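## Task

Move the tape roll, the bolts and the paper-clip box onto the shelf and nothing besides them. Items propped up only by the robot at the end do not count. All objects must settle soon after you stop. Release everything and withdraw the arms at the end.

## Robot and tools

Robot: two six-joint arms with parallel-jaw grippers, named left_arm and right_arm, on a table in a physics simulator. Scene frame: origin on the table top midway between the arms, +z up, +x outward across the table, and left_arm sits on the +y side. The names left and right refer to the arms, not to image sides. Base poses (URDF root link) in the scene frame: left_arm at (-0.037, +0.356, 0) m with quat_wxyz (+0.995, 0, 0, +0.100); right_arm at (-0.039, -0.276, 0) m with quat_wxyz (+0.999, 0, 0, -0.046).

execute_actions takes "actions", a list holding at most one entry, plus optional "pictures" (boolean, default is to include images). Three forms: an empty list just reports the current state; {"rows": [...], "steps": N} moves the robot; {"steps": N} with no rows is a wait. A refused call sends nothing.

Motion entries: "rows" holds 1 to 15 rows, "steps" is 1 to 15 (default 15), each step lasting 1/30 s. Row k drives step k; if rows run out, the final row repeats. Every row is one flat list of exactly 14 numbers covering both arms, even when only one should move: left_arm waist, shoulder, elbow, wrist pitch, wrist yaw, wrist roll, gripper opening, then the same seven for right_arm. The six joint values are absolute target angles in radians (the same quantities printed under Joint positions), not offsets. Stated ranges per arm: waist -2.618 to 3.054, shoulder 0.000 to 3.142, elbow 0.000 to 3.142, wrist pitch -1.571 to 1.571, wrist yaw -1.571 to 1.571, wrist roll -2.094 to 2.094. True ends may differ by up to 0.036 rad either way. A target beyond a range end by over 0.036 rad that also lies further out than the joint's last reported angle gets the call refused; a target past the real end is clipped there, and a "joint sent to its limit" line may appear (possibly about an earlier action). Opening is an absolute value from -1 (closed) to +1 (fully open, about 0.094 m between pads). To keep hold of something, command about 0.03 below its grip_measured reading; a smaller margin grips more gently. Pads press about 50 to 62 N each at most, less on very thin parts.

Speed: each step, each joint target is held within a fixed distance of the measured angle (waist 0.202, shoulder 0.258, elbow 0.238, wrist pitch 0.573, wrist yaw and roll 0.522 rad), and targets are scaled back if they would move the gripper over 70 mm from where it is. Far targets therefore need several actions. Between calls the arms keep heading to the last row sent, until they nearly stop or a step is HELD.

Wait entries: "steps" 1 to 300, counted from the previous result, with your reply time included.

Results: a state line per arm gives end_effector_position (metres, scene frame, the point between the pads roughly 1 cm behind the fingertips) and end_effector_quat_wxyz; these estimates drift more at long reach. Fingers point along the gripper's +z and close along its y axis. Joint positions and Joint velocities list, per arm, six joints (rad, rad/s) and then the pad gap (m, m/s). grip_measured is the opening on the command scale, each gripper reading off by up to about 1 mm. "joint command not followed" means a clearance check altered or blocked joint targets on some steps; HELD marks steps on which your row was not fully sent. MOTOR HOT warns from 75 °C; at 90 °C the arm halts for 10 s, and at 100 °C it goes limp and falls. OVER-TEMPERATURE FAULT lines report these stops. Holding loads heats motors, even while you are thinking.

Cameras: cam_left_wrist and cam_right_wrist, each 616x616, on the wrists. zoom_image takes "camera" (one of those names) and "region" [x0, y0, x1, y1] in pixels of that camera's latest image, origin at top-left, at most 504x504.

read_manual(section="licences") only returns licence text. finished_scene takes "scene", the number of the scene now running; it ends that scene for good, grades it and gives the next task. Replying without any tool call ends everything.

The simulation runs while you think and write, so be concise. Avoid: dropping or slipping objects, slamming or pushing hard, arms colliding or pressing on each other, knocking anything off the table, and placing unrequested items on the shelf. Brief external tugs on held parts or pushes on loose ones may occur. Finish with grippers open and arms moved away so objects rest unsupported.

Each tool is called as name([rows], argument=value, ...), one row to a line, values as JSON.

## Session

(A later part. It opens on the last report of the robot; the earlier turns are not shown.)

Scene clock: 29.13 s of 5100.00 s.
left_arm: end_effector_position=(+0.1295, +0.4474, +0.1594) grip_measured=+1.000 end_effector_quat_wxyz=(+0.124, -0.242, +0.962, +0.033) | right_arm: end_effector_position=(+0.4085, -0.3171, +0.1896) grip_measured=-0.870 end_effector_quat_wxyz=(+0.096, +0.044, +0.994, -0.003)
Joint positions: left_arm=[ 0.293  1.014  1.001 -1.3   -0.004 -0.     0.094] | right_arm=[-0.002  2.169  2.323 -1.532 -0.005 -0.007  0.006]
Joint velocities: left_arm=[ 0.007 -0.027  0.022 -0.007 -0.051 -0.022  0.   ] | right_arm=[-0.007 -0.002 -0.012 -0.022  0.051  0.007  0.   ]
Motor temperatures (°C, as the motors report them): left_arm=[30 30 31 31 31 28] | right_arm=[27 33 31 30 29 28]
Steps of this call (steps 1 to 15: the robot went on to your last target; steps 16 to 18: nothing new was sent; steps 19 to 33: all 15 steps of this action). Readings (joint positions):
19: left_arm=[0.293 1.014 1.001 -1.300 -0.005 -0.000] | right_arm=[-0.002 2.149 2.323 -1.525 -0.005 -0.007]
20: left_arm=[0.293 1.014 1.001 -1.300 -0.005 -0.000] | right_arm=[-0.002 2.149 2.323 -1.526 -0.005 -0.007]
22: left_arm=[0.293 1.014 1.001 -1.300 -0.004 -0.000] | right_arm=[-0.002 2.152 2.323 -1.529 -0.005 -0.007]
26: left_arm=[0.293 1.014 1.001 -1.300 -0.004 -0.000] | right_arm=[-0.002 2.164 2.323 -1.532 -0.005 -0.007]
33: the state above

execute_actions([
  {"rows":[[0.3,1.0,1.0,-1.3,0,0,1,0.0,2.165,2.33,-1.54,0,0,-0.3],[0.3,1.0,1.0,-1.3,0,0,1,0.0,2.165,2.33,-1.54,0,0,-0.3],[0.3,1.0,1.0,-1.3,0,0,1,0.0,2.165,2.33,-1.54,0,0,-0.3],[0.3,1.0,1.0,-1.3,0,0,1,0.0,2.165,2.33,-1.54,0,0,-0.3],[0.3,1.0,1.0,-1.3,0,0,1,0.0,2.165,2.33,-1.54,0,0,-0.3],[0.3,1.0,1.0,-1.3,0,0,1,0.0,2.165,2.33,-1.54,0,0,-0.3],[0.3,1.0,1.0,-1.3,0,0,1,0.0,2.165,2.33,-1.54,0,0,-0.3],[0.3,1.0,1.0,-1.3,0,0,1,0.0,1.7,2.1,-1.5,0,0,1]]},
])

execute_actions([
  {"rows":[[0.3,1.0,1.0,-1.3,0,0,1,0.6,1.4,1.7,-1.5,0,0,1]]},
], pictures=false)

execute_actions([
  {"rows":[[0.3,1.0,1.0,-1.3,0,0,1,1.43,1.72,1.42,-1.27,0,0,1]]},
], pictures=false)

execute_actions([
  {"steps":10},
])

Scene clock: 32.07 s of 5100.00 s.
left_arm: end_effector_position=(+0.1295, +0.4474, +0.1594) grip_measured=+1.000 end_effector_quat_wxyz=(+0.124, -0.242, +0.962, +0.033) | right_arm: end_effector_position=(+0.3422, -0.3107, +0.2854) grip_measured=+1.000 end_effector_quat_wxyz=(+0.199, +0.043, +0.979, -0.008)
Joint positions: left_arm=[ 0.293  1.014  1.001 -1.3   -0.004 -0.     0.094] | right_arm=[-0.002  1.775  2.109 -1.503 -0.005 -0.007  0.094]
Joint velocities: left_arm=[ 0.007 -0.002 -0.007 -0.037 -0.022 -0.022  0.   ] | right_arm=[-0.002 -1.531  0.002  0.125 -0.022  0.037  0.   ]
Motor temperatures (°C, as the motors report them): left_arm=[30 30 32 31 31 28] | right_arm=[27 34 32 30 29 28]
Steps of this call (steps 1 to 15: the robot went on to your last target; steps 16 to 73: nothing new was sent; steps 74 to 88: all 15 steps of this action). Readings (joint positions):
74: left_arm=[0.293 1.014 1.001 -1.300 -0.004 -0.000] | right_arm=[-0.002 2.169 2.323 -1.532 -0.005 -0.007]
75: left_arm=[0.293 1.014 1.001 -1.300 -0.004 -0.000] | right_arm=[-0.002 2.169 2.323 -1.532 -0.005 -0.007]
77: left_arm=[0.293 1.014 1.001 -1.300 -0.004 -0.000] | right_arm=[-0.002 2.169 2.323 -1.532 -0.005 -0.007]
81: left_arm=[0.293 1.014 1.001 -1.300 -0.004 -0.000] | right_arm=[-0.002 2.130 2.263 -1.497 -0.005 -0.007]
88: the state above

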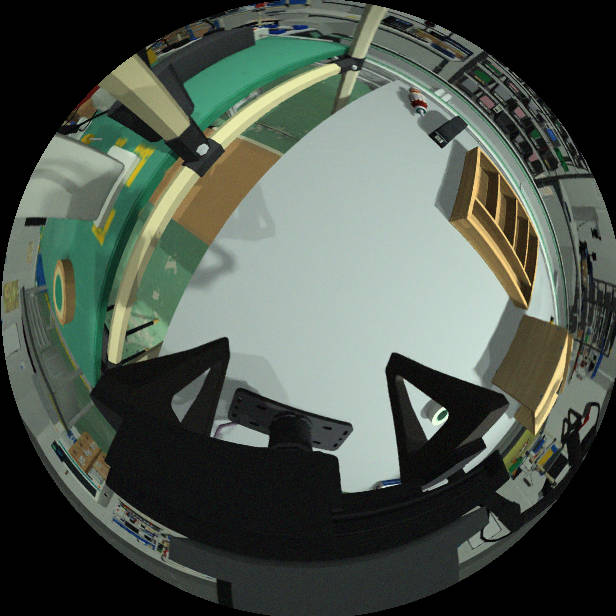

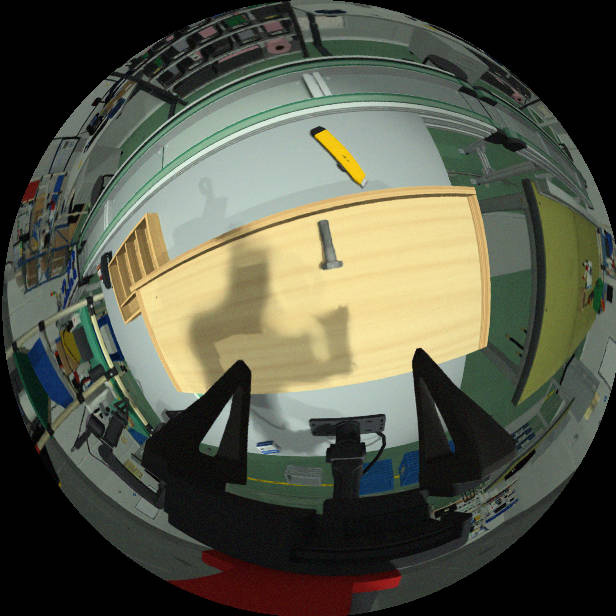

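Scene clock: 32.57 s of 5100.00 s.
left_arm: end_effector_position=(+0.1295, +0.4474, +0.1594) grip_measured=+1.000 end_effector_quat_wxyz=(+0.124, -0.242, +0.962, +0.033) | right_arm: end_effector_position=(+0.2085, -0.1352, +0.2783) grip_measured=+1.000 end_effector_quat_wxyz=(+0.180, -0.250, +0.950, +0.053)
Joint positions: left_arm=[ 0.293  1.014  1.001 -1.3   -0.004 -0.     0.094] | right_arm=[ 0.6    1.408  1.711 -1.497 -0.013 -0.004  0.094]
Joint velocities: left_arm=[-0.012  0.012 -0.012  0.051 -0.051 -0.007  0.   ] | right_arm=[ 0.007 -0.002  0.002  0.037 -0.066  0.022  0.   ]
Motor temperatures (°C, as the motors report them): left_arm=[30 30 32 31 31 28] | right_arm=[27 34 31 30 29 28]
Steps of this call (steps 1 to 15: all 15 steps of this action). Readings (joint positions):
1: left_arm=[0.293 1.014 1.001 -1.300 -0.004 -0.000] | right_arm=[0.015 1.707 2.076 -1.479 0.007 -0.005]
2: left_arm=[0.293 1.014 1.001 -1.300 -0.004 -0.000] | right_arm=[0.052 1.631 2.025 -1.464 0.015 -0.004]
4: left_arm=[0.293 1.014 1.001 -1.300 -0.004 -0.000] | right_arm=[0.174 1.488 1.909 -1.459 0.013 -0.004]
8: left_arm=[0.293 1.014 1.001 -1.300 -0.004 -0.000] | right_arm=[0.481 1.366 1.758 -1.496 0.003 -0.004]
15: the state above

Scene clock: 33.07 s of 5100.00 s.
left_arm: end_effector_position=(+0.1295, +0.4474, +0.1594) grip_measured=+1.000 end_effector_quat_wxyz=(+0.124, -0.242, +0.962, +0.033) | right_arm: end_effector_position=(+0.0656, +0.0145, +0.1030) grip_measured=+1.000 end_effector_quat_wxyz=(-0.019, -0.577, +0.817, -0.017)
Joint positions: left_arm=[ 0.293  1.014  1.001 -1.3   -0.004 -0.     0.094] | right_arm=[ 1.32   1.763  1.418 -1.275  0.006 -0.003  0.094]
Joint velocities: left_arm=[-0.012  0.002  0.002  0.037  0.066 -0.007  0.   ] | right_arm=[ 2.063 -0.144 -0.007  0.212 -0.051 -0.007  0.   ]
Motor temperatures (°C, as the motors report them): left_arm=[30 30 32 31 31 28] | right_arm=[27 34 31 30 29 28]
Steps of this call (steps 1 to 15: all 15 steps of this action). Readings (joint positions):
1: left_arm=[0.293 1.014 1.001 -1.300 -0.004 -0.000] | right_arm=[0.613 1.415 1.700 -1.485 -0.005 -0.003]
2: left_arm=[0.293 1.014 1.001 -1.300 -0.004 -0.000] | right_arm=[0.639 1.425 1.684 -1.466 -0.002 -0.003]
4: left_arm=[0.293 1.014 1.001 -1.300 -0.004 -0.000] | right_arm=[0.701 1.477 1.638 -1.429 -0.002 -0.003]
8: left_arm=[0.293 1.014 1.001 -1.300 -0.004 -0.000] | right_arm=[0.849 1.631 1.524 -1.353 0.003 -0.003]
15: the state above

Scene clock: 33.40 s of 5100.00 s.
left_arm: end_effector_position=(+0.1295, +0.4474, +0.1594) grip_measured=+1.000 end_effector_quat_wxyz=(+0.124, -0.242, +0.962, +0.033) | right_arm: end_effector_position=(+0.0286, +0.0278, +0.1119) grip_measured=+1.000 end_effector_quat_wxyz=(-0.008, -0.623, +0.782, +0.002)
Joint positions: left_arm=[ 0.293  1.014  1.001 -1.3   -0.004 -0.     0.094] | right_arm=[ 1.436  1.732  1.418 -1.266 -0.013 -0.003  0.094]
Joint velocities: left_arm=[ 0.007  0.002  0.002 -0.007 -0.066 -0.022  0.   ] | right_arm=[-0.027  0.002 -0.012 -0.022  0.066  0.007  0.   ]
Motor temperatures (°C, as the motors report them): left_arm=[30 30 32 31 31 28] | right_arm=[27 34 31 30 29 28]
Steps of this call (steps 1 to 10: the robot went on to your last target). Readings (joint positions):
1: left_arm=[0.293 1.014 1.001 -1.300 -0.004 -0.000] | right_arm=[1.383 1.758 1.418 -1.268 0.000 -0.003]
2: left_arm=[0.293 1.014 1.001 -1.300 -0.004 -0.000] | right_arm=[1.430 1.752 1.418 -1.266 -0.009 -0.003]
4: left_arm=[0.293 1.014 1.001 -1.300 -0.004 -0.000] | right_arm=[1.463 1.741 1.418 -1.266 -0.019 -0.003]
8: left_arm=[0.293 1.014 1.001 -1.300 -0.004 -0.000] | right_arm=[1.441 1.732 1.418 -1.266 -0.016 -0.003]
10: the state above

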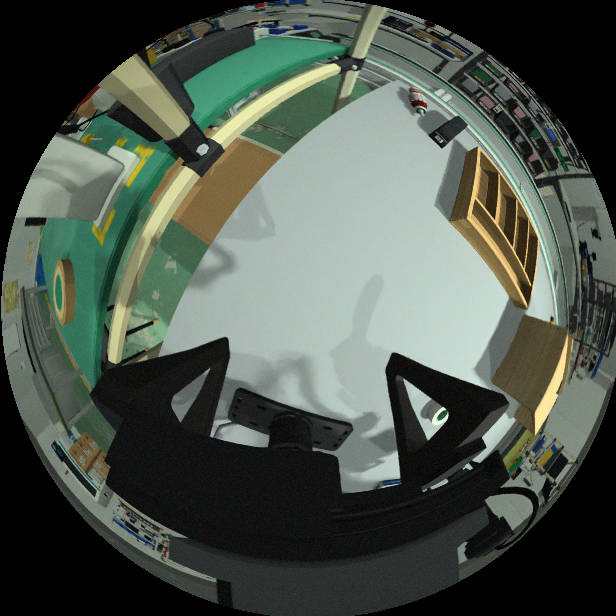

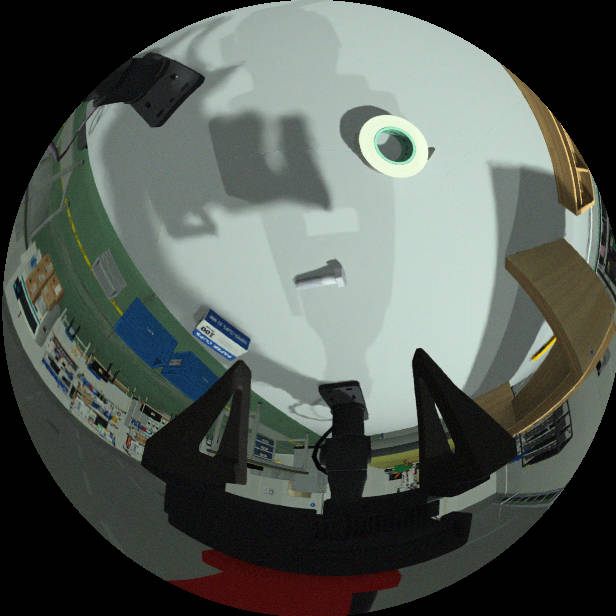

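execute_actions([
  {"rows":[[0.3,1.0,1.0,-1.3,0,0,1,1.45,1.72,1.164,-1.01,0,-1.45,1]],"steps":15},
])

Scene clock: 36.57 s of 5100.00 s.
left_arm: end_effector_position=(+0.1295, +0.4474, +0.1594) grip_measured=+1.000 end_effector_quat_wxyz=(+0.124, -0.242, +0.962, +0.033) | right_arm: end_effector_position=(+0.0243, +0.0107, +0.0489) grip_measured=+1.000 end_effector_quat_wxyz=(+0.014, +0.969, -0.247, -0.002)
Joint positions: left_arm=[ 0.293  1.014  1.001 -1.3   -0.004 -0.     0.094] | right_arm=[ 1.441  1.732  1.161 -1.028 -0.006 -1.295  0.094]
Joint velocities: left_arm=[ 0.002  0.007  0.002 -0.022  0.066  0.051  0.   ] | right_arm=[ 0.017  0.012  0.002  0.037 -0.007 -1.033  0.   ]
Motor temperatures (°C, as the motors report them): left_arm=[30 30 32 31 31 28] | right_arm=[27 34 32 30 29 28]
Steps of this call (steps 1 to 30: the robot went on to your last target; steps 31 to 80: nothing new was sent; steps 81 to 95: all 15 steps of this action). Readings (joint positions):
81: left_arm=[0.293 1.014 1.001 -1.300 -0.004 -0.000] | right_arm=[1.436 1.722 1.379 -1.215 -0.010 -0.087]
82: left_arm=[0.293 1.014 1.001 -1.300 -0.004 -0.000] | right_arm=[1.436 1.707 1.318 -1.155 -0.010 -0.188]
84: left_arm=[0.293 1.014 1.001 -1.300 -0.004 -0.000] | right_arm=[1.439 1.710 1.222 -1.107 -0.010 -0.388]
88: left_arm=[0.293 1.014 1.001 -1.300 -0.004 -0.000] | right_arm=[1.441 1.734 1.161 -1.078 -0.008 -0.789]
95: the state above

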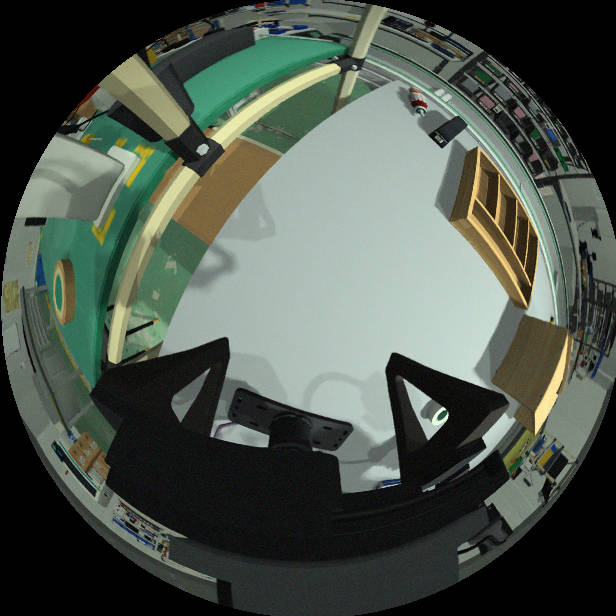

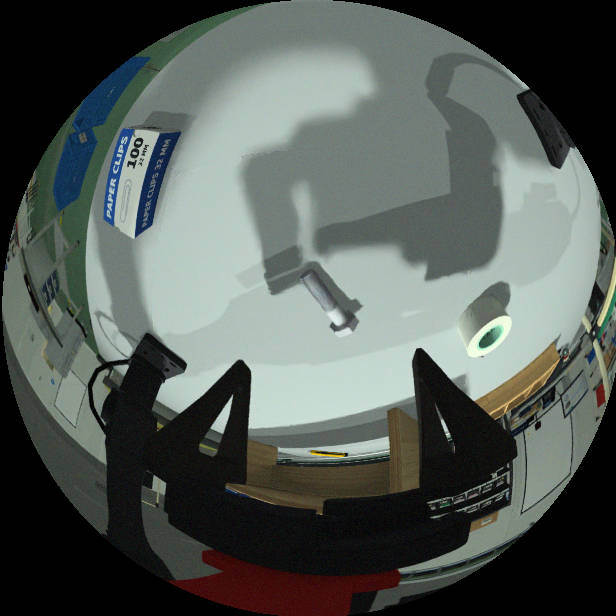

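execute_actions([
  {"rows":[[0.3,1.0,1.0,-1.3,0,0,1,1.45,1.72,1.164,-1.01,0,-1.8,1]],"steps":15},
])

Scene clock: 37.90 s of 5100.00 s.
left_arm: end_effector_position=(+0.1295, +0.4474, +0.1594) grip_measured=+1.000 end_effector_quat_wxyz=(+0.124, -0.242, +0.962, +0.033) | right_arm: end_effector_position=(+0.0258, +0.0145, +0.0488) grip_measured=+1.000 end_effector_quat_wxyz=(+0.006, +1.000, -0.007, -0.002)
Joint positions: left_arm=[ 0.293  1.014  1.001 -1.3   -0.004 -0.     0.094] | right_arm=[ 1.441  1.732  1.161 -1.012 -0.002 -1.779  0.094]
Joint velocities: left_arm=[-0.002 -0.007  0.002 -0.007 -0.051 -0.037  0.   ] | right_arm=[ 0.012 -0.002  0.002 -0.037  0.007 -0.066  0.   ]
Motor temperatures (°C, as the motors report them): left_arm=[30 30 32 31 31 28] | right_arm=[27 34 32 30 29 28]
Steps of this call (steps 1 to 25: the robot went on to your last target; steps 26 to 40: all 15 steps of this action). Readings (joint positions):
26: left_arm=[0.293 1.014 1.001 -1.300 -0.004 -0.000] | right_arm=[1.441 1.732 1.161 -1.013 -0.002 -1.499]
27: left_arm=[0.293 1.014 1.001 -1.300 -0.004 -0.000] | right_arm=[1.441 1.732 1.161 -1.013 -0.002 -1.558]
29: left_arm=[0.293 1.014 1.001 -1.300 -0.004 -0.000] | right_arm=[1.441 1.732 1.161 -1.013 -0.002 -1.643]
33: left_arm=[0.293 1.014 1.001 -1.300 -0.004 -0.000] | right_arm=[1.441 1.732 1.161 -1.013 -0.002 -1.732]
40: the state above

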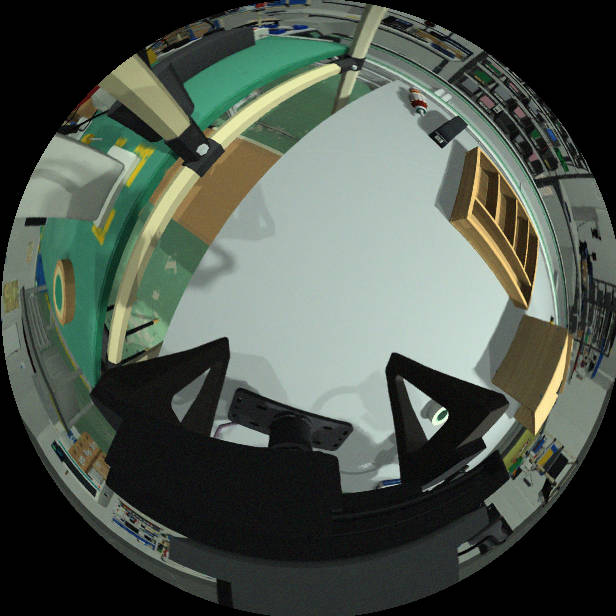

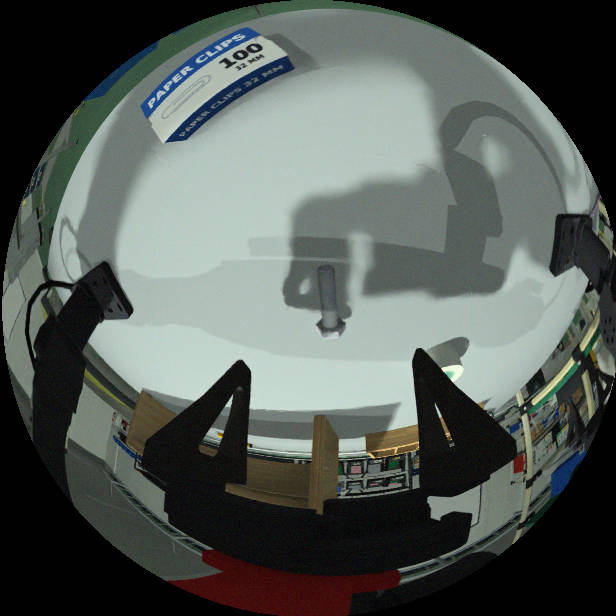

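execute_actions([
  {"rows":[[0.3,1.0,1.0,-1.3,0,0,1,1.51,1.76,1.1,-0.92,0,-1.75,0.2],[0.3,1.0,1.0,-1.3,0,0,1,1.51,1.76,1.1,-0.92,0,-1.75,0.2],[0.3,1.0,1.0,-1.3,0,0,1,1.51,1.76,1.1,-0.92,0,-1.75,0.2],[0.3,1.0,1.0,-1.3,0,0,1,1.51,1.76,1.1,-0.92,0,-1.75,0.2],[0.3,1.0,1.0,-1.3,0,0,1,1.51,1.76,1.1,-0.92,0,-1.75,0.2],[0.3,1.0,1.0,-1.3,0,0,1,1.51,1.8,1.04,-0.81,0,-1.75,0.2]],"steps":15},
])

execute_actions([
  {"rows":[[0.3,1.0,1.0,-1.3,0,0,1,1.51,1.8,1.04,-0.81,0,-1.75,0.2],[0.3,1.0,1.0,-1.3,0,0,1,1.51,1.8,1.04,-0.81,0,-1.75,0.2],[0.3,1.0,1.0,-1.3,0,0,1,1.51,1.8,1.04,-0.81,0,-1.75,-0.4],[0.3,1.0,1.0,-1.3,0,0,1,1.51,1.8,1.04,-0.81,0,-1.75,-0.75],[0.3,1.0,1.0,-1.3,0,0,1,1.51,1.8,1.04,-0.81,0,-1.75,-0.75],[0.3,1.0,1.0,-1.3,0,0,1,1.51,1.8,1.04,-0.81,0,-1.75,-0.75],[0.3,1.0,1.0,-1.3,0,0,1,1.51,1.8,1.04,-0.81,0,-1.75,-0.92]],"steps":15},
])

Scene clock: 40.03 s of 5100.00 s.
left_arm: end_effector_position=(+0.1295, +0.4474, +0.1594) grip_measured=+1.000 end_effector_quat_wxyz=(+0.124, -0.242, +0.962, +0.033) | right_arm: end_effector_position=(+0.0074, +0.0182, +0.0052) grip_measured=+0.202 end_effector_quat_wxyz=(+0.005, +1.000, +0.017, +0.002)
Joint positions: left_arm=[ 0.293  1.014  1.001 -1.3   -0.004 -0.     0.094] | right_arm=[ 1.508  1.799  1.054 -0.835  0.005 -1.76   0.056]
Joint velocities: left_arm=[-0.007  0.007 -0.012 -0.022  0.051  0.066  0.   ] | right_arm=[-0.022 -0.012  0.007  0.051  0.037 -0.066 -0.001]
Motor temperatures (°C, as the motors report them): left_arm=[30 30 32 31 31 28] | right_arm=[27 34 32 30 29 28]
Steps of this call (steps 1 to 30: the robot went on to your last target; steps 31 to 49: nothing new was sent; steps 50 to 64: all 15 steps of this action). Readings (joint positions):
50: left_arm=[0.293 1.014 1.001 -1.300 -0.004 -0.000] | right_arm=[1.448 1.733 1.154 -0.998 0.002 -1.786]
51: left_arm=[0.293 1.014 1.001 -1.300 -0.004 -0.000] | right_arm=[1.462 1.734 1.146 -0.979 0.005 -1.780]
53: left_arm=[0.293 1.014 1.001 -1.300 -0.004 -0.000] | right_arm=[1.493 1.744 1.130 -0.956 0.005 -1.772]
57: left_arm=[0.293 1.014 1.001 -1.300 -0.004 -0.000] | right_arm=[1.508 1.771 1.082 -0.880 0.005 -1.764]
64: the state above

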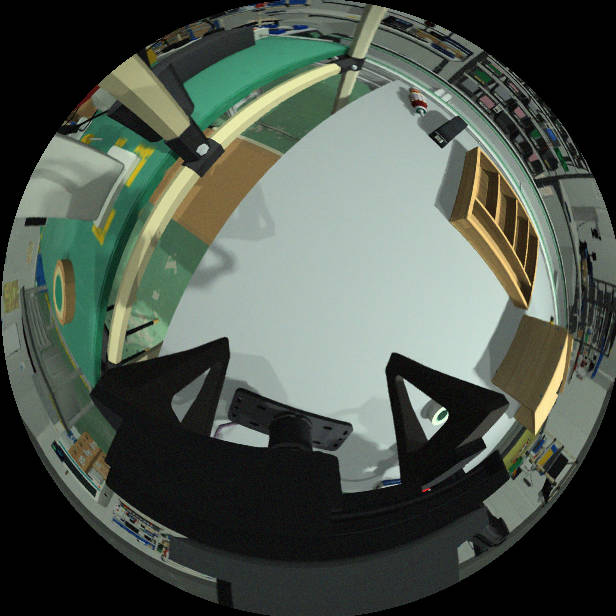

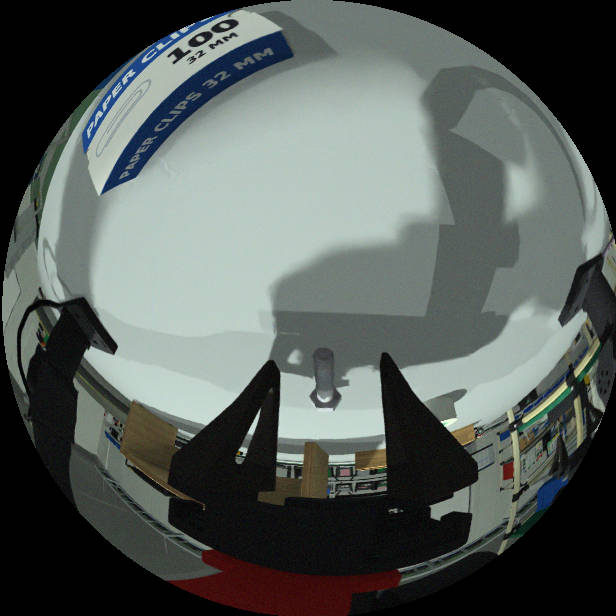

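Scene clock: 40.53 s of 5100.00 s.
left_arm: end_effector_position=(+0.1295, +0.4474, +0.1594) grip_measured=+1.000 end_effector_quat_wxyz=(+0.124, -0.242, +0.962, +0.033) | right_arm: end_effector_position=(+0.0082, +0.0230, +0.0052) grip_measured=-0.875 end_effector_quat_wxyz=(-0.005, +1.000, +0.016, +0.003)
Joint positions: left_arm=[ 0.293  1.014  1.001 -1.3   -0.004 -0.     0.094] | right_arm=[ 1.508  1.799  1.054 -0.815  0.005 -1.758  0.006]
Joint velocities: left_arm=[-0.002 -0.002 -0.022  0.007 -0.022  0.037  0.   ] | right_arm=[-0.002 -0.007 -0.007 -0.022  0.007  0.007 -0.001]
Motor temperatures (°C, as the motors report them): left_arm=[30 30 32 31 31 28] | right_arm=[27 34 31 30 29 28]
Steps of this call (steps 1 to 15: all 15 steps of this action). Readings (joint positions):
1: left_arm=[0.293 1.014 1.001 -1.300 -0.004 -0.000] | right_arm=[1.508 1.799 1.054 -0.835 0.005 -1.760]
2: left_arm=[0.293 1.014 1.001 -1.300 -0.004 -0.000] | right_arm=[1.508 1.799 1.054 -0.835 0.005 -1.760]
4: left_arm=[0.293 1.014 1.001 -1.300 -0.004 -0.000] | right_arm=[1.508 1.799 1.054 -0.834 0.005 -1.760]
8: left_arm=[0.293 1.014 1.001 -1.300 -0.004 -0.000] | right_arm=[1.508 1.799 1.054 -0.822 0.005 -1.758]
15: the state above

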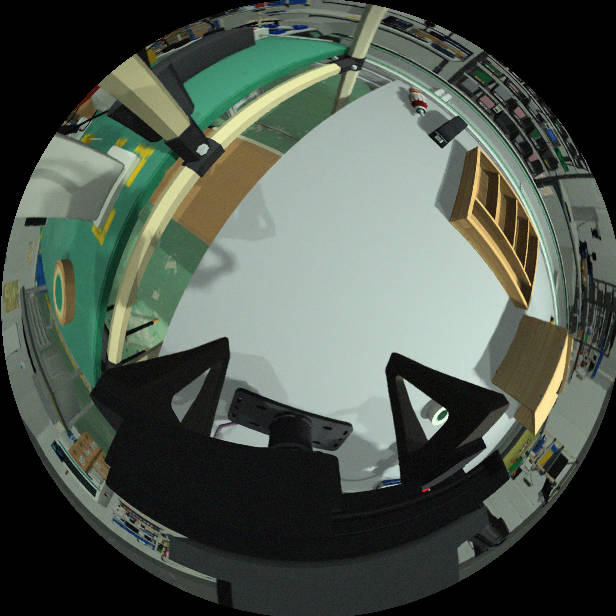

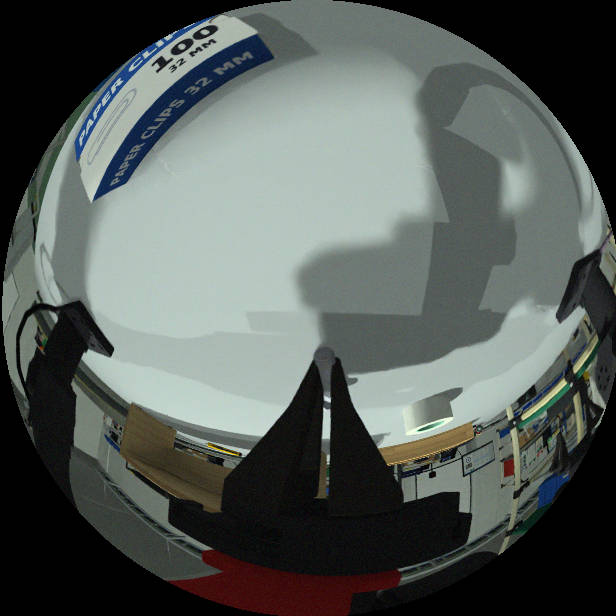

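execute_actions([
  {"rows":[[0.3,1.0,1.0,-1.3,0,0,1,1.5,1.5,1.3,-1.3,0,-1.5,-0.92],[0.3,1.0,1.0,-1.3,0,0,1,1.5,1.5,1.3,-1.3,0,-1.5,-0.92],[0.3,1.0,1.0,-1.3,0,0,1,1.5,1.5,1.3,-1.3,0,-1.2,-0.92],[0.3,1.0,1.0,-1.3,0,0,1,1.5,1.5,1.3,-1.3,0,-1.0,-0.92],[0.3,1.0,1.0,-1.3,0,0,1,1.5,1.5,1.3,-1.3,0,-0.8,-0.92],[0.3,1.0,1.0,-1.3,0,0,1,1.5,1.5,1.3,-1.3,0,-0.5,-0.92],[0.3,1.0,1.0,-1.3,0,0,1,1.3,1.4,1.85,-1.5,0,-0.2,-0.92]],"steps":15},
], pictures=false)

execute_actions([
  {"rows":[[0.3,1.0,1.0,-1.3,0,0,1,1.0,1.4,1.85,-1.5,0,-0.2,-0.92],[0.3,1.0,1.0,-1.3,0,0,1,1.0,1.4,1.85,-1.5,0,-0.2,-0.92],[0.3,1.0,1.0,-1.3,0,0,1,1.0,1.4,1.85,-1.5,0,-0.2,-0.92],[0.3,1.0,1.0,-1.3,0,0,1,1.0,1.4,1.85,-1.5,0,-0.2,-0.92],[0.3,1.0,1.0,-1.3,0,0,1,1.0,1.4,1.85,-1.5,0,-0.2,-0.92],[0.3,1.0,1.0,-1.3,0,0,1,0.22,1.6,2.05,-1.5,0,-0.2,-0.92]],"steps":15},
], pictures=false)

execute_actions([
  {"rows":[[0.3,1.0,1.0,-1.3,0,0,1,0.22,1.6,2.05,-1.5,0,-0.2,-0.92]],"steps":15},
], pictures=false)

execute_actions([
  {"rows":[[0.3,1.0,1.0,-1.3,0,0,1,0.22,2.0,2.3,-1.53,0,-0.2,-0.92]],"steps":15},
])

Scene clock: 43.37 s of 5100.00 s.
left_arm: end_effector_position=(+0.1295, +0.4474, +0.1594) grip_measured=+1.000 end_effector_quat_wxyz=(+0.124, -0.242, +0.962, +0.033) | right_arm: end_effector_position=(+0.0728, +0.0190, +0.2932) grip_measured=-0.875 end_effector_quat_wxyz=(-0.239, +0.805, -0.540, -0.052)
Joint positions: left_arm=[ 0.293  1.014  1.001 -1.3   -0.004 -0.     0.094] | right_arm=[ 1.304  1.428  1.738 -1.385  0.007 -0.751  0.006]
Joint velocities: left_arm=[-0.002  0.002 -0.002 -0.007  0.007 -0.037  0.   ] | right_arm=[-0.042 -0.212  1.883 -0.286  0.007  2.894  0.001]
Motor temperatures (°C, as the motors report them): left_arm=[30 29 32 31 31 28] | right_arm=[27 33 31 30 29 28]
Steps of this call (steps 1 to 15: the robot went on to your last target; steps 16 to 70: nothing new was sent; steps 71 to 85: all 15 steps of this action). Readings (joint positions):
71: left_arm=[0.293 1.014 1.001 -1.300 -0.004 -0.000] | right_arm=[1.508 1.790 1.068 -0.848 0.005 -1.736]
72: left_arm=[0.293 1.014 1.001 -1.300 -0.004 -0.000] | right_arm=[1.508 1.769 1.088 -0.902 0.005 -1.712]
74: left_arm=[0.293 1.014 1.001 -1.300 -0.004 -0.000] | right_arm=[1.508 1.694 1.141 -0.991 0.005 -1.602]
78: left_arm=[0.293 1.014 1.001 -1.300 -0.004 -0.000] | right_arm=[1.469 1.531 1.290 -1.151 -0.005 -1.331]
85: the state above

Scene clock: 43.87 s of 5100.00 s.
left_arm: end_effector_position=(+0.1295, +0.4474, +0.1594) grip_measured=+1.000 end_effector_quat_wxyz=(+0.124, -0.242, +0.962, +0.033) | right_arm: end_effector_position=(+0.3128, -0.1884, +0.3084) grip_measured=-0.876 end_effector_quat_wxyz=(+0.242, -0.226, +0.944, +0.005)
Joint positions: left_arm=[ 0.293  1.014  1.001 -1.3   -0.004 -0.     0.094] | right_arm=[ 0.331  1.647  2.024 -1.46  -0.008 -0.229  0.006]
Joint velocities: left_arm=[0.002 0.007 0.007 0.066 0.007 0.066 0.   ] | right_arm=[-2.02   0.022  0.002 -0.081  0.037  0.11   0.001]
Motor temperatures (°C, as the motors report them): left_arm=[30 29 32 31 31 28] | right_arm=[27 33 31 30 29 28]
Steps of this call (steps 1 to 15: all 15 steps of this action). Readings (joint positions):
1: left_arm=[0.293 1.014 1.001 -1.300 -0.004 -0.000] | right_arm=[1.273 1.418 1.791 -1.391 -0.013 -0.654]
2: left_arm=[0.293 1.014 1.001 -1.300 -0.004 -0.000] | right_arm=[1.211 1.404 1.824 -1.393 -0.021 -0.567]
4: left_arm=[0.293 1.014 1.001 -1.300 -0.004 -0.000] | right_arm=[1.067 1.385 1.848 -1.404 -0.008 -0.436]
8: left_arm=[0.293 1.014 1.001 -1.300 -0.004 -0.000] | right_arm=[0.839 1.507 1.998 -1.479 -0.011 -0.305]
15: the state above

Scene clock: 44.37 s of 5100.00 s.
left_arm: end_effector_position=(+0.1295, +0.4474, +0.1594) grip_measured=+1.000 end_effector_quat_wxyz=(+0.124, -0.242, +0.962, +0.033) | right_arm: end_effector_position=(+0.3072, -0.2363, +0.3167) grip_measured=-0.876 end_effector_quat_wxyz=(+0.243, -0.157, +0.957, -0.018)
Joint positions: left_arm=[ 0.293  1.014  1.001 -1.3   -0.004 -0.     0.094] | right_arm=[ 0.212  1.611  2.024 -1.492  0.013 -0.21   0.006]
Joint velocities: left_arm=[-0.007 -0.007 -0.002  0.037 -0.037 -0.051  0.   ] | right_arm=[-0.002  0.002  0.007  0.007  0.007 -0.095 -0.001]
Motor temperatures (°C, as the motors report them): left_arm=[30 29 32 31 31 28] | right_arm=[27 33 32 30 29 28]
Steps of this call (steps 1 to 15: all 15 steps of this action). Readings (joint positions):
1: left_arm=[0.293 1.014 1.001 -1.300 -0.004 -0.000] | right_arm=[0.269 1.646 2.024 -1.461 0.000 -0.224]
2: left_arm=[0.293 1.014 1.001 -1.300 -0.004 -0.000] | right_arm=[0.226 1.641 2.024 -1.464 0.011 -0.219]
4: left_arm=[0.293 1.014 1.001 -1.300 -0.004 -0.000] | right_arm=[0.198 1.629 2.024 -1.473 0.021 -0.213]
8: left_arm=[0.293 1.014 1.001 -1.300 -0.004 -0.000] | right_arm=[0.211 1.612 2.024 -1.487 0.015 -0.211]
15: the state above

Scene clock: 44.87 s of 5100.00 s.
left_arm: end_effector_position=(+0.1295, +0.4474, +0.1594) grip_measured=+1.000 end_effector_quat_wxyz=(+0.124, -0.242, +0.962, +0.033) | right_arm: end_effector_position=(+0.3936, -0.2259, +0.2360) grip_measured=-0.876 end_effector_quat_wxyz=(+0.150, -0.161, +0.975, -0.013)
Joint positions: left_arm=[ 0.293  1.014  1.001 -1.3   -0.004 -0.     0.094] | right_arm=[ 0.212  2.037  2.287 -1.518  0.013 -0.209  0.006]
Joint velocities: left_arm=[-0.002 -0.012 -0.017 -0.022 -0.022  0.022  0.   ] | right_arm=[-0.017 -0.31  -0.012 -0.022 -0.022  0.007 -0.001]
Motor temperatures (°C, as the motors report them): left_arm=[30 29 32 31 31 28] | right_arm=[27 34 32 30 29 28]
Steps of this call (steps 1 to 15: all 15 steps of this action). Readings (joint positions):
1: left_arm=[0.293 1.014 1.001 -1.300 -0.004 -0.000] | right_arm=[0.212 1.651 2.081 -1.534 0.013 -0.210]
2: left_arm=[0.293 1.014 1.001 -1.300 -0.004 -0.000] | right_arm=[0.212 1.712 2.172 -1.557 0.013 -0.210]
4: left_arm=[0.293 1.014 1.001 -1.300 -0.004 -0.000] | right_arm=[0.212 1.822 2.266 -1.519 0.013 -0.210]
8: left_arm=[0.293 1.014 1.001 -1.300 -0.004 -0.000] | right_arm=[0.212 2.001 2.287 -1.504 0.013 -0.209]
15: the state above

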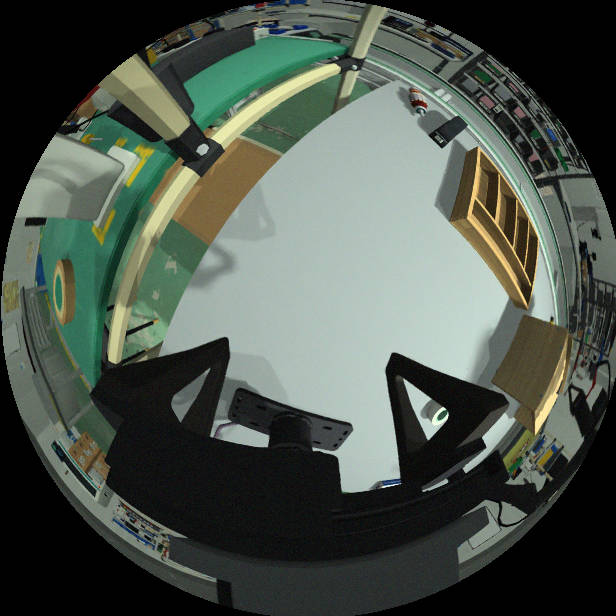

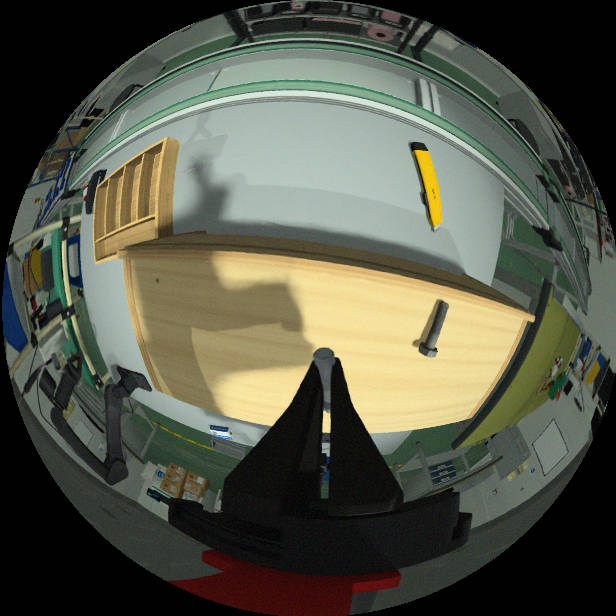

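execute_actions([
  {"rows":[[0.3,1.0,1.0,-1.3,0,0,1,0.15,2.03,2.3,-1.53,0,-0.2,-0.92],[0.3,1.0,1.0,-1.3,0,0,1,0.15,2.05,2.3,-1.53,0,-0.2,-0.92],[0.3,1.0,1.0,-1.3,0,0,1,0.15,2.07,2.3,-1.53,0,-0.2,-0.92],[0.3,1.0,1.0,-1.3,0,0,1,0.15,2.08,2.3,-1.53,0,-0.2,-0.92],[0.3,1.0,1.0,-1.3,0,0,1,0.15,2.09,2.3,-1.53,0,-0.2,-0.92],[0.3,1.0,1.0,-1.3,0,0,1,0.15,2.1,2.3,-1.53,0,-0.2,-0.92],[0.3,1.0,1.0,-1.3,0,0,1,0.15,2.11,2.3,-1.53,0,-0.2,-0.92],[0.3,1.0,1.0,-1.3,0,0,1,0.15,2.12,2.3,-1.53,0,-0.2,-0.92],[0.3,1.0,1.0,-1.3,0,0,1,0.15,2.13,2.3,-1.53,0,-0.2,-0.92],[0.3,1.0,1.0,-1.3,0,0,1,0.15,2.14,2.3,-1.53,0,-0.2,-0.92]],"steps":15},
], pictures=false)

Scene clock: 46.97 s of 5100.00 s.
left_arm: end_effector_position=(+0.1295, +0.4474, +0.1594) grip_measured=+1.000 end_effector_quat_wxyz=(+0.124, -0.242, +0.962, +0.033) | right_arm: end_effector_position=(+0.4049, -0.2516, +0.1886) grip_measured=-0.876 end_effector_quat_wxyz=(+0.092, -0.130, +0.987, -0.010)
Joint positions: left_arm=[ 0.293  1.014  1.001 -1.3   -0.004 -0.     0.094] | right_arm=[ 0.148  2.149  2.287 -1.524  0.005 -0.208  0.006]
Joint velocities: left_arm=[-0.002 -0.002 -0.007 -0.007 -0.007  0.022  0.   ] | right_arm=[-0.007 -0.105  0.012  0.022  0.007  0.022 -0.002]
Motor temperatures (°C, as the motors report them): left_arm=[30 29 32 31 31 28] | right_arm=[27 34 32 30 29 28]
Steps of this call (steps 1 to 30: the robot went on to your last target; steps 31 to 48: nothing new was sent; steps 49 to 63: all 15 steps of this action). Readings (joint positions):
49: left_arm=[0.293 1.014 1.001 -1.300 -0.004 -0.000] | right_arm=[0.206 2.005 2.287 -1.523 0.009 -0.209]
50: left_arm=[0.293 1.014 1.001 -1.300 -0.004 -0.000] | right_arm=[0.197 2.009 2.287 -1.524 0.005 -0.209]
52: left_arm=[0.293 1.014 1.001 -1.300 -0.004 -0.000] | right_arm=[0.173 2.026 2.287 -1.524 0.005 -0.209]
56: left_arm=[0.293 1.014 1.001 -1.300 -0.004 -0.000] | right_arm=[0.148 2.089 2.287 -1.524 0.005 -0.208]
63: the state above

Release, lift, and head to tape (≈(0.12,0.11): r≈.42, q1≈1.27).

execute_actions([
  {"rows":[[0.3,1.0,1.0,-1.3,0,0,1,0.15,2.15,2.3,-1.53,0,-0.2,-0.92],[0.3,1.0,1.0,-1.3,0,0,1,0.15,2.15,2.3,-1.53,0,-0.2,-0.92],[0.3,1.0,1.0,-1.3,0,0,1,0.15,2.15,2.3,-1.53,0,-0.2,-0.3],[0.3,1.0,1.0,-1.3,0,0,1,0.15,2.15,2.3,-1.53,0,-0.2,-0.3],[0.3,1.0,1.0,-1.3,0,0,1,0.15,2.15,2.3,-1.53,0,-0.2,-0.3],[0.3,1.0,1.0,-1.3,0,0,1,0.15,2.15,2.3,-1.53,0,-0.2,-0.3],[0.3,1.0,1.0,-1.3,0,0,1,0.15,2.15,2.3,-1.53,0,-0.2,-0.3],[0.3,1.0,1.0,-1.3,0,0,1,0.15,1.8,2.15,-1.5,0,-0.2,-0.3],[0.3,1.0,1.0,-1.3,0,0,1,0.15,1.7,2.1,-1.5,0,0,1]],"steps":15},
], pictures=false)

execute_actions([
  {"rows":[[0.3,1.0,1.0,-1.3,0,0,1,0.6,1.7,2.1,-1.5,0,0,1],[0.3,1.0,1.0,-1.3,0,0,1,0.8,1.7,2.1,-1.5,0,0,1],[0.3,1.0,1.0,-1.3,0,0,1,0.9,1.7,2.0,-1.5,0,0,1],[0.3,1.0,1.0,-1.3,0,0,1,1.0,1.7,2.0,-1.5,0,0,1],[0.3,1.0,1.0,-1.3,0,0,1,1.1,1.7,2.0,-1.5,0,0,1],[0.3,1.0,1.0,-1.3,0,0,1,1.2,1.8,1.9,-1.5,0,0,1],[0.3,1.0,1.0,-1.3,0,0,1,1.27,1.9,1.8,-1.45,0,0,1]],"steps":15},
], pictures=false)

execute_actions([
  {"rows":[[0.3,1.0,1.0,-1.3,0,0,1,1.27,1.92,1.72,-1.37,0,0,1]],"steps":15},
])

Scene clock: 49.60 s of 5100.00 s.
left_arm: end_effector_position=(+0.1295, +0.4474, +0.1594) grip_measured=+1.000 end_effector_quat_wxyz=(+0.124, -0.242, +0.962, +0.033) | right_arm: end_effector_position=(+0.3428, -0.2551, +0.2898) grip_measured=+1.000 end_effector_quat_wxyz=(+0.207, -0.059, +0.977, -0.004)
Joint positions: left_arm=[ 0.293  1.014  1.001 -1.3   -0.004 -0.     0.094] | right_arm=[ 0.148  1.766  2.112 -1.5    0.005 -0.067  0.094]
Joint velocities: left_arm=[-0.012 -0.002  0.002 -0.007 -0.066  0.037  0.   ] | right_arm=[ 0.007 -1.507 -0.002  0.139 -0.081  0.374  0.   ]
Motor temperatures (°C, as the motors report them): left_arm=[30 29 32 31 31 28] | right_arm=[27 34 32 30 29 28]
Steps of this call (steps 1 to 15: the robot went on to your last target; steps 16 to 64: nothing new was sent; steps 65 to 79: all 15 steps of this action). Readings (joint positions):
65: left_arm=[0.293 1.014 1.001 -1.300 -0.004 -0.000] | right_arm=[0.148 2.146 2.287 -1.524 0.005 -0.208]
66: left_arm=[0.293 1.014 1.001 -1.300 -0.004 -0.000] | right_arm=[0.148 2.146 2.287 -1.524 0.005 -0.208]
68: left_arm=[0.293 1.014 1.001 -1.300 -0.004 -0.000] | right_arm=[0.148 2.146 2.287 -1.524 0.005 -0.208]
72: left_arm=[0.293 1.014 1.001 -1.300 -0.004 -0.000] | right_arm=[0.148 2.118 2.252 -1.503 0.005 -0.208]
79: the state above

Scene clock: 50.10 s of 5100.00 s.
left_arm: end_effector_position=(+0.1295, +0.4474, +0.1594) grip_measured=+1.000 end_effector_quat_wxyz=(+0.124, -0.242, +0.962, +0.033) | right_arm: end_effector_position=(+0.2430, -0.0363, +0.1764) grip_measured=+1.000 end_effector_quat_wxyz=(+0.055, -0.366, +0.929, -0.018)
Joint positions: left_arm=[ 0.293  1.014  1.001 -1.3   -0.004 -0.     0.094] | right_arm=[ 0.831  1.883  1.856 -1.454  0.074 -0.016  0.094]
Joint velocities: left_arm=[-0.007  0.002 -0.017 -0.022 -0.081  0.066  0.   ] | right_arm=[ 1.653  0.203 -0.002 -0.271  3.099  0.212  0.   ]
Motor temperatures (°C, as the motors report them): left_arm=[30 29 32 31 31 28] | right_arm=[27 34 32 30 29 28]
Steps of this call (steps 1 to 15: all 15 steps of this action). Readings (joint positions):
1: left_arm=[0.293 1.014 1.001 -1.300 -0.004 -0.000] | right_arm=[0.171 1.720 2.112 -1.498 0.020 -0.053]
2: left_arm=[0.293 1.014 1.001 -1.300 -0.004 -0.000] | right_arm=[0.220 1.683 2.112 -1.496 0.029 -0.041]
4: left_arm=[0.293 1.014 1.001 -1.300 -0.004 -0.000] | right_arm=[0.356 1.644 2.096 -1.488 0.024 -0.031]
8: left_arm=[0.293 1.014 1.001 -1.300 -0.004 -0.000] | right_arm=[0.557 1.684 2.028 -1.478 0.007 -0.026]
15: the state above

Scene clock: 50.60 s of 5100.00 s.
left_arm: end_effector_position=(+0.1295, +0.4474, +0.1594) grip_measured=+1.000 end_effector_quat_wxyz=(+0.124, -0.242, +0.962, +0.033) | right_arm: end_effector_position=(+0.0963, +0.0596, +0.1276) grip_measured=+1.000 end_effector_quat_wxyz=(+0.001, -0.567, +0.824, -0.010)
Joint positions: left_arm=[ 0.293  1.014  1.001 -1.3   -0.004 -0.     0.094] | right_arm=[ 1.288  1.929  1.729 -1.381  0.017 -0.011  0.094]
Joint velocities: left_arm=[-0.012 -0.007  0.002  0.037 -0.037  0.125  0.   ] | right_arm=[-0.154 -0.007 -0.002 -0.022 -0.051 -0.007  0.   ]
Motor temperatures (°C, as the motors report them): left_arm=[30 29 32 31 31 28] | right_arm=[27 34 32 30 29 28]
Steps of this call (steps 1 to 15: all 15 steps of this action). Readings (joint positions):
1: left_arm=[0.293 1.014 1.001 -1.300 -0.004 -0.000] | right_arm=[0.881 1.881 1.845 -1.444 0.110 -0.015]
2: left_arm=[0.293 1.014 1.001 -1.300 -0.004 -0.000] | right_arm=[0.929 1.877 1.834 -1.433 0.132 -0.015]
4: left_arm=[0.293 1.014 1.001 -1.300 -0.004 -0.000] | right_arm=[1.020 1.875 1.820 -1.418 0.168 -0.015]
8: left_arm=[0.293 1.014 1.001 -1.300 -0.004 -0.000] | right_arm=[1.200 1.886 1.777 -1.389 0.115 -0.013]
15: the state above

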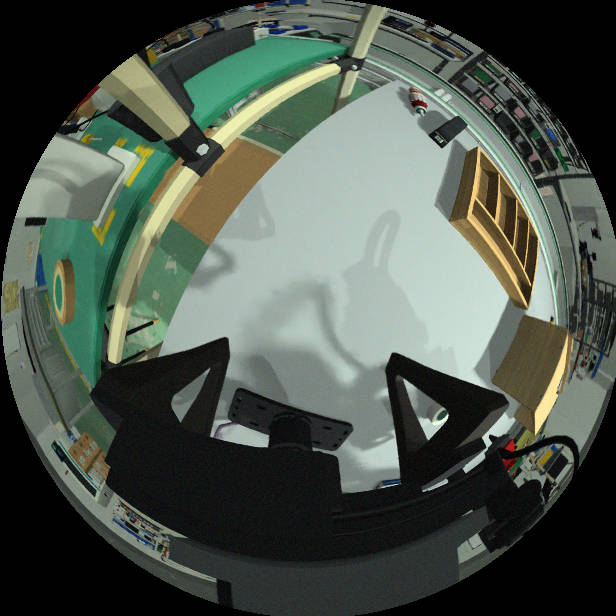

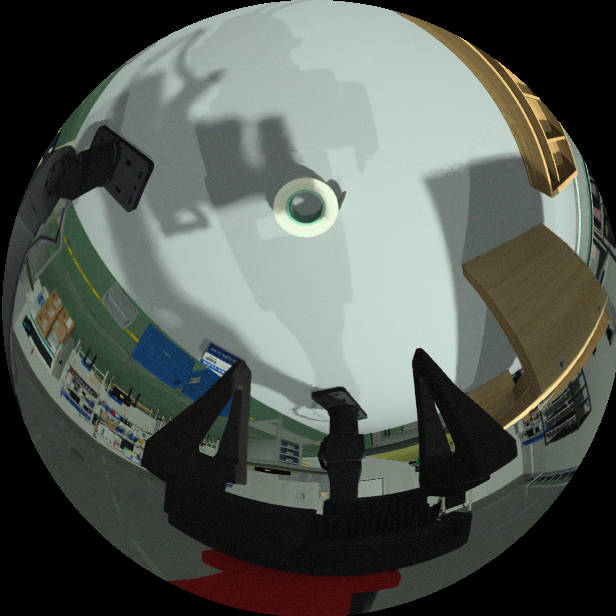

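execute_actions([
  {"rows":[[0.3,1.0,1.0,-1.3,0,0,1,1.32,2.09,1.694,-1.175,0,0,1]],"steps":15},
])

Scene clock: 53.10 s of 5100.00 s.
left_arm: end_effector_position=(+0.1295, +0.4474, +0.1594) grip_measured=+1.000 end_effector_quat_wxyz=(+0.124, -0.242, +0.962, +0.033) | right_arm: end_effector_position=(+0.0957, +0.0948, +0.0551) grip_measured=+1.000 end_effector_quat_wxyz=(-0.011, -0.578, +0.816, -0.012)
Joint positions: left_arm=[ 0.293  1.014  1.001 -1.3   -0.004 -0.     0.094] | right_arm=[ 1.317  2.104  1.694 -1.194  0.007 -0.008  0.094]
Joint velocities: left_arm=[-0.012 -0.002 -0.007 -0.007  0.037  0.022  0.   ] | right_arm=[-0.002 -0.061 -0.012  0.081 -0.037  0.022  0.   ]
Motor temperatures (°C, as the motors report them): left_arm=[30 29 32 31 31 28] | right_arm=[27 35 32 30 29 28]
Steps of this call (steps 1 to 30: the robot went on to your last target; steps 31 to 60: nothing new was sent; steps 61 to 75: all 15 steps of this action). Readings (joint positions):
61: left_arm=[0.293 1.014 1.001 -1.300 -0.004 -0.000] | right_arm=[1.279 1.941 1.729 -1.369 0.011 -0.008]
62: left_arm=[0.293 1.014 1.001 -1.300 -0.004 -0.000] | right_arm=[1.284 1.960 1.729 -1.339 0.011 -0.008]
64: left_arm=[0.293 1.014 1.001 -1.300 -0.004 -0.000] | right_arm=[1.300 2.024 1.729 -1.278 0.011 -0.008]
68: left_arm=[0.293 1.014 1.001 -1.300 -0.004 -0.000] | right_arm=[1.317 2.111 1.701 -1.212 0.008 -0.008]
75: the state above

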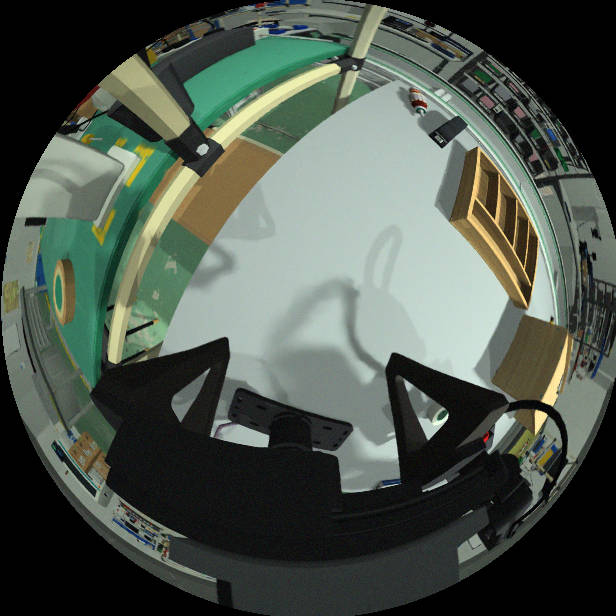

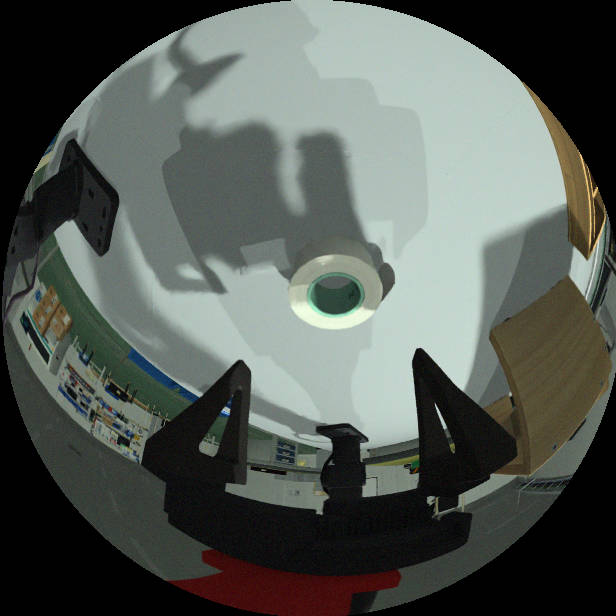

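execute_actions([
  {"rows":[[0.3,1.0,1.0,-1.3,0,0,1,1.315,2.15,1.77,-1.19,0,0,1],[0.3,1.0,1.0,-1.3,0,0,1,1.315,2.15,1.77,-1.19,0,0,1],[0.3,1.0,1.0,-1.3,0,0,1,1.315,2.15,1.77,-1.19,0,0,1],[0.3,1.0,1.0,-1.3,0,0,1,1.315,2.15,1.77,-1.19,0,0,1],[0.3,1.0,1.0,-1.3,0,0,1,1.315,2.15,1.77,-1.19,0,0,1],[0.3,1.0,1.0,-1.3,0,0,1,1.315,2.15,1.77,-1.19,0,0,1],[0.3,1.0,1.0,-1.3,0,0,1,1.315,2.195,1.705,-1.07,0,0,1]],"steps":15},
])

Scene clock: 54.77 s of 5100.00 s.
left_arm: end_effector_position=(+0.1295, +0.4474, +0.1594) grip_measured=+1.000 end_effector_quat_wxyz=(+0.124, -0.242, +0.962, +0.033) | right_arm: end_effector_position=(+0.1040, +0.1177, +0.0253) grip_measured=+1.000 end_effector_quat_wxyz=(+0.001, -0.578, +0.816, -0.004)
Joint positions: left_arm=[ 0.293  1.014  1.001 -1.3   -0.004 -0.     0.094] | right_arm=[ 1.317  2.196  1.719 -1.097  0.007 -0.008  0.094]
Joint velocities: left_arm=[-0.012  0.007 -0.012 -0.022 -0.066 -0.037  0.   ] | right_arm=[ 0.012  0.022 -0.042  0.007  0.022 -0.051  0.   ]
Motor temperatures (°C, as the motors report them): left_arm=[30 29 32 31 31 28] | right_arm=[27 35 32 30 29 28]
Steps of this call (steps 1 to 15: the robot went on to your last target; steps 16 to 35: nothing new was sent; steps 36 to 50: all 15 steps of this action). Readings (joint positions):
36: left_arm=[0.293 1.014 1.001 -1.300 -0.004 -0.000] | right_arm=[1.317 2.109 1.704 -1.195 0.007 -0.008]
37: left_arm=[0.293 1.014 1.001 -1.300 -0.004 -0.000] | right_arm=[1.317 2.119 1.719 -1.198 0.007 -0.008]
39: left_arm=[0.293 1.014 1.001 -1.300 -0.004 -0.000] | right_arm=[1.317 2.133 1.738 -1.192 0.007 -0.008]
43: left_arm=[0.293 1.014 1.001 -1.300 -0.004 -0.000] | right_arm=[1.317 2.151 1.737 -1.162 0.007 -0.008]
50: the state above

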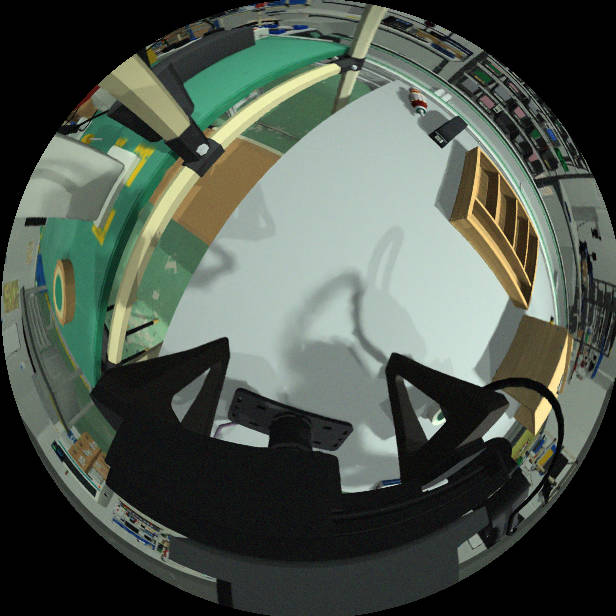

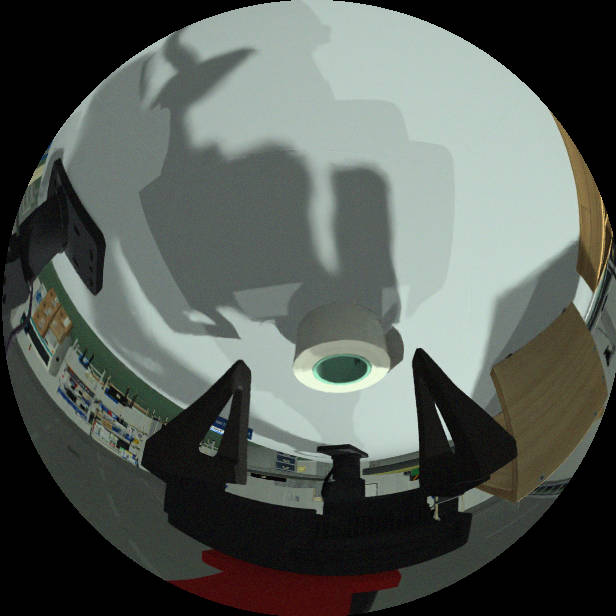

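Good; a bit lower and close.

execute_actions([
  {"rows":[[0.3,1.0,1.0,-1.3,0,0,1,1.31,2.22,1.71,-1.05,0,0,0.6],[0.3,1.0,1.0,-1.3,0,0,1,1.31,2.22,1.71,-1.05,0,0,0.6],[0.3,1.0,1.0,-1.3,0,0,1,1.31,2.22,1.71,-1.05,0,0,0.6],[0.3,1.0,1.0,-1.3,0,0,1,1.31,2.22,1.71,-1.05,0,0,0.6],[0.3,1.0,1.0,-1.3,0,0,1,1.31,2.22,1.71,-1.05,0,0,0.3],[0.3,1.0,1.0,-1.3,0,0,1,1.31,2.22,1.71,-1.05,0,0,0.3],[0.3,1.0,1.0,-1.3,0,0,1,1.31,2.22,1.71,-1.05,0,0,0.12],[0.3,1.0,1.0,-1.3,0,0,1,1.31,2.22,1.71,-1.05,0,0,0.12],[0.3,1.0,1.0,-1.3,0,0,1,1.31,2.22,1.71,-1.05,0,0,0.12],[0.3,1.0,1.0,-1.3,0,0,1,1.31,2.22,1.71,-1.05,0,0,-0.03]],"steps":15},
])

Scene clock: 56.80 s of 5100.00 s.
left_arm: end_effector_position=(+0.1295, +0.4474, +0.1594) grip_measured=+1.000 end_effector_quat_wxyz=(+0.124, -0.242, +0.962, +0.033) | right_arm: end_effector_position=(+0.1060, +0.1240, +0.0194) grip_measured=+0.141 end_effector_quat_wxyz=(+0.008, -0.578, +0.816, +0.002)
Joint positions: left_arm=[ 0.293  1.014  1.001 -1.3   -0.004 -0.     0.094] | right_arm=[ 1.317  2.21   1.719 -1.064  0.006 -0.008  0.054]
Joint velocities: left_arm=[-0.002  0.002  0.002  0.051 -0.095 -0.037  0.   ] | right_arm=[ 0.027 -0.007  0.007 -0.007  0.037 -0.095 -0.001]
Motor temperatures (°C, as the motors report them): left_arm=[30 29 32 31 31 28] | right_arm=[27 35 32 30 29 28]
Steps of this call (steps 1 to 30: the robot went on to your last target; steps 31 to 46: nothing new was sent; steps 47 to 61: all 15 steps of this action). Readings (joint positions):
47: left_arm=[0.293 1.014 1.001 -1.300 -0.004 -0.000] | right_arm=[1.317 2.197 1.719 -1.080 0.007 -0.008]
48: left_arm=[0.293 1.014 1.001 -1.300 -0.004 -0.000] | right_arm=[1.317 2.199 1.719 -1.076 0.007 -0.008]
50: left_arm=[0.293 1.014 1.001 -1.300 -0.004 -0.000] | right_arm=[1.317 2.204 1.719 -1.070 0.007 -0.008]
54: left_arm=[0.293 1.014 1.001 -1.300 -0.004 -0.000] | right_arm=[1.317 2.210 1.719 -1.066 0.006 -0.008]
61: the state above

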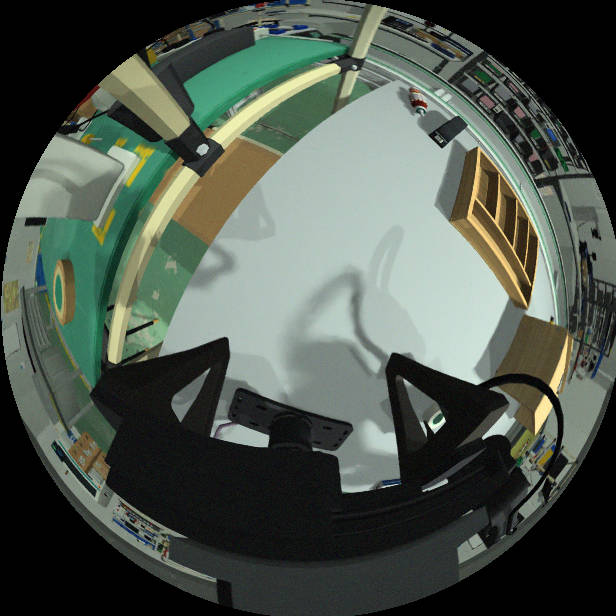

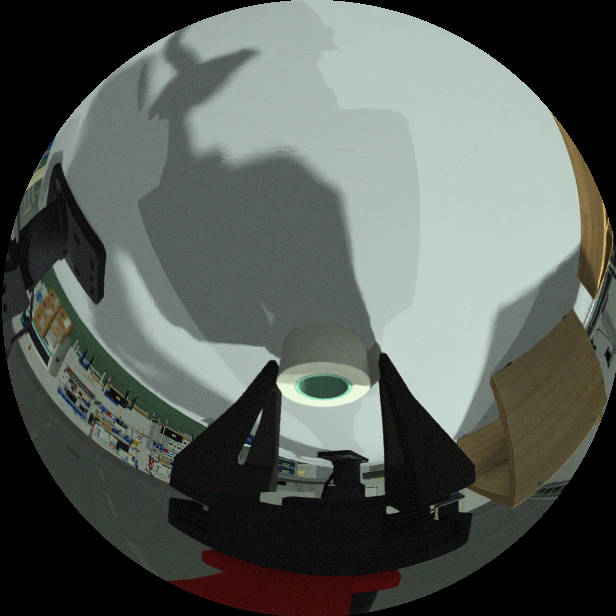

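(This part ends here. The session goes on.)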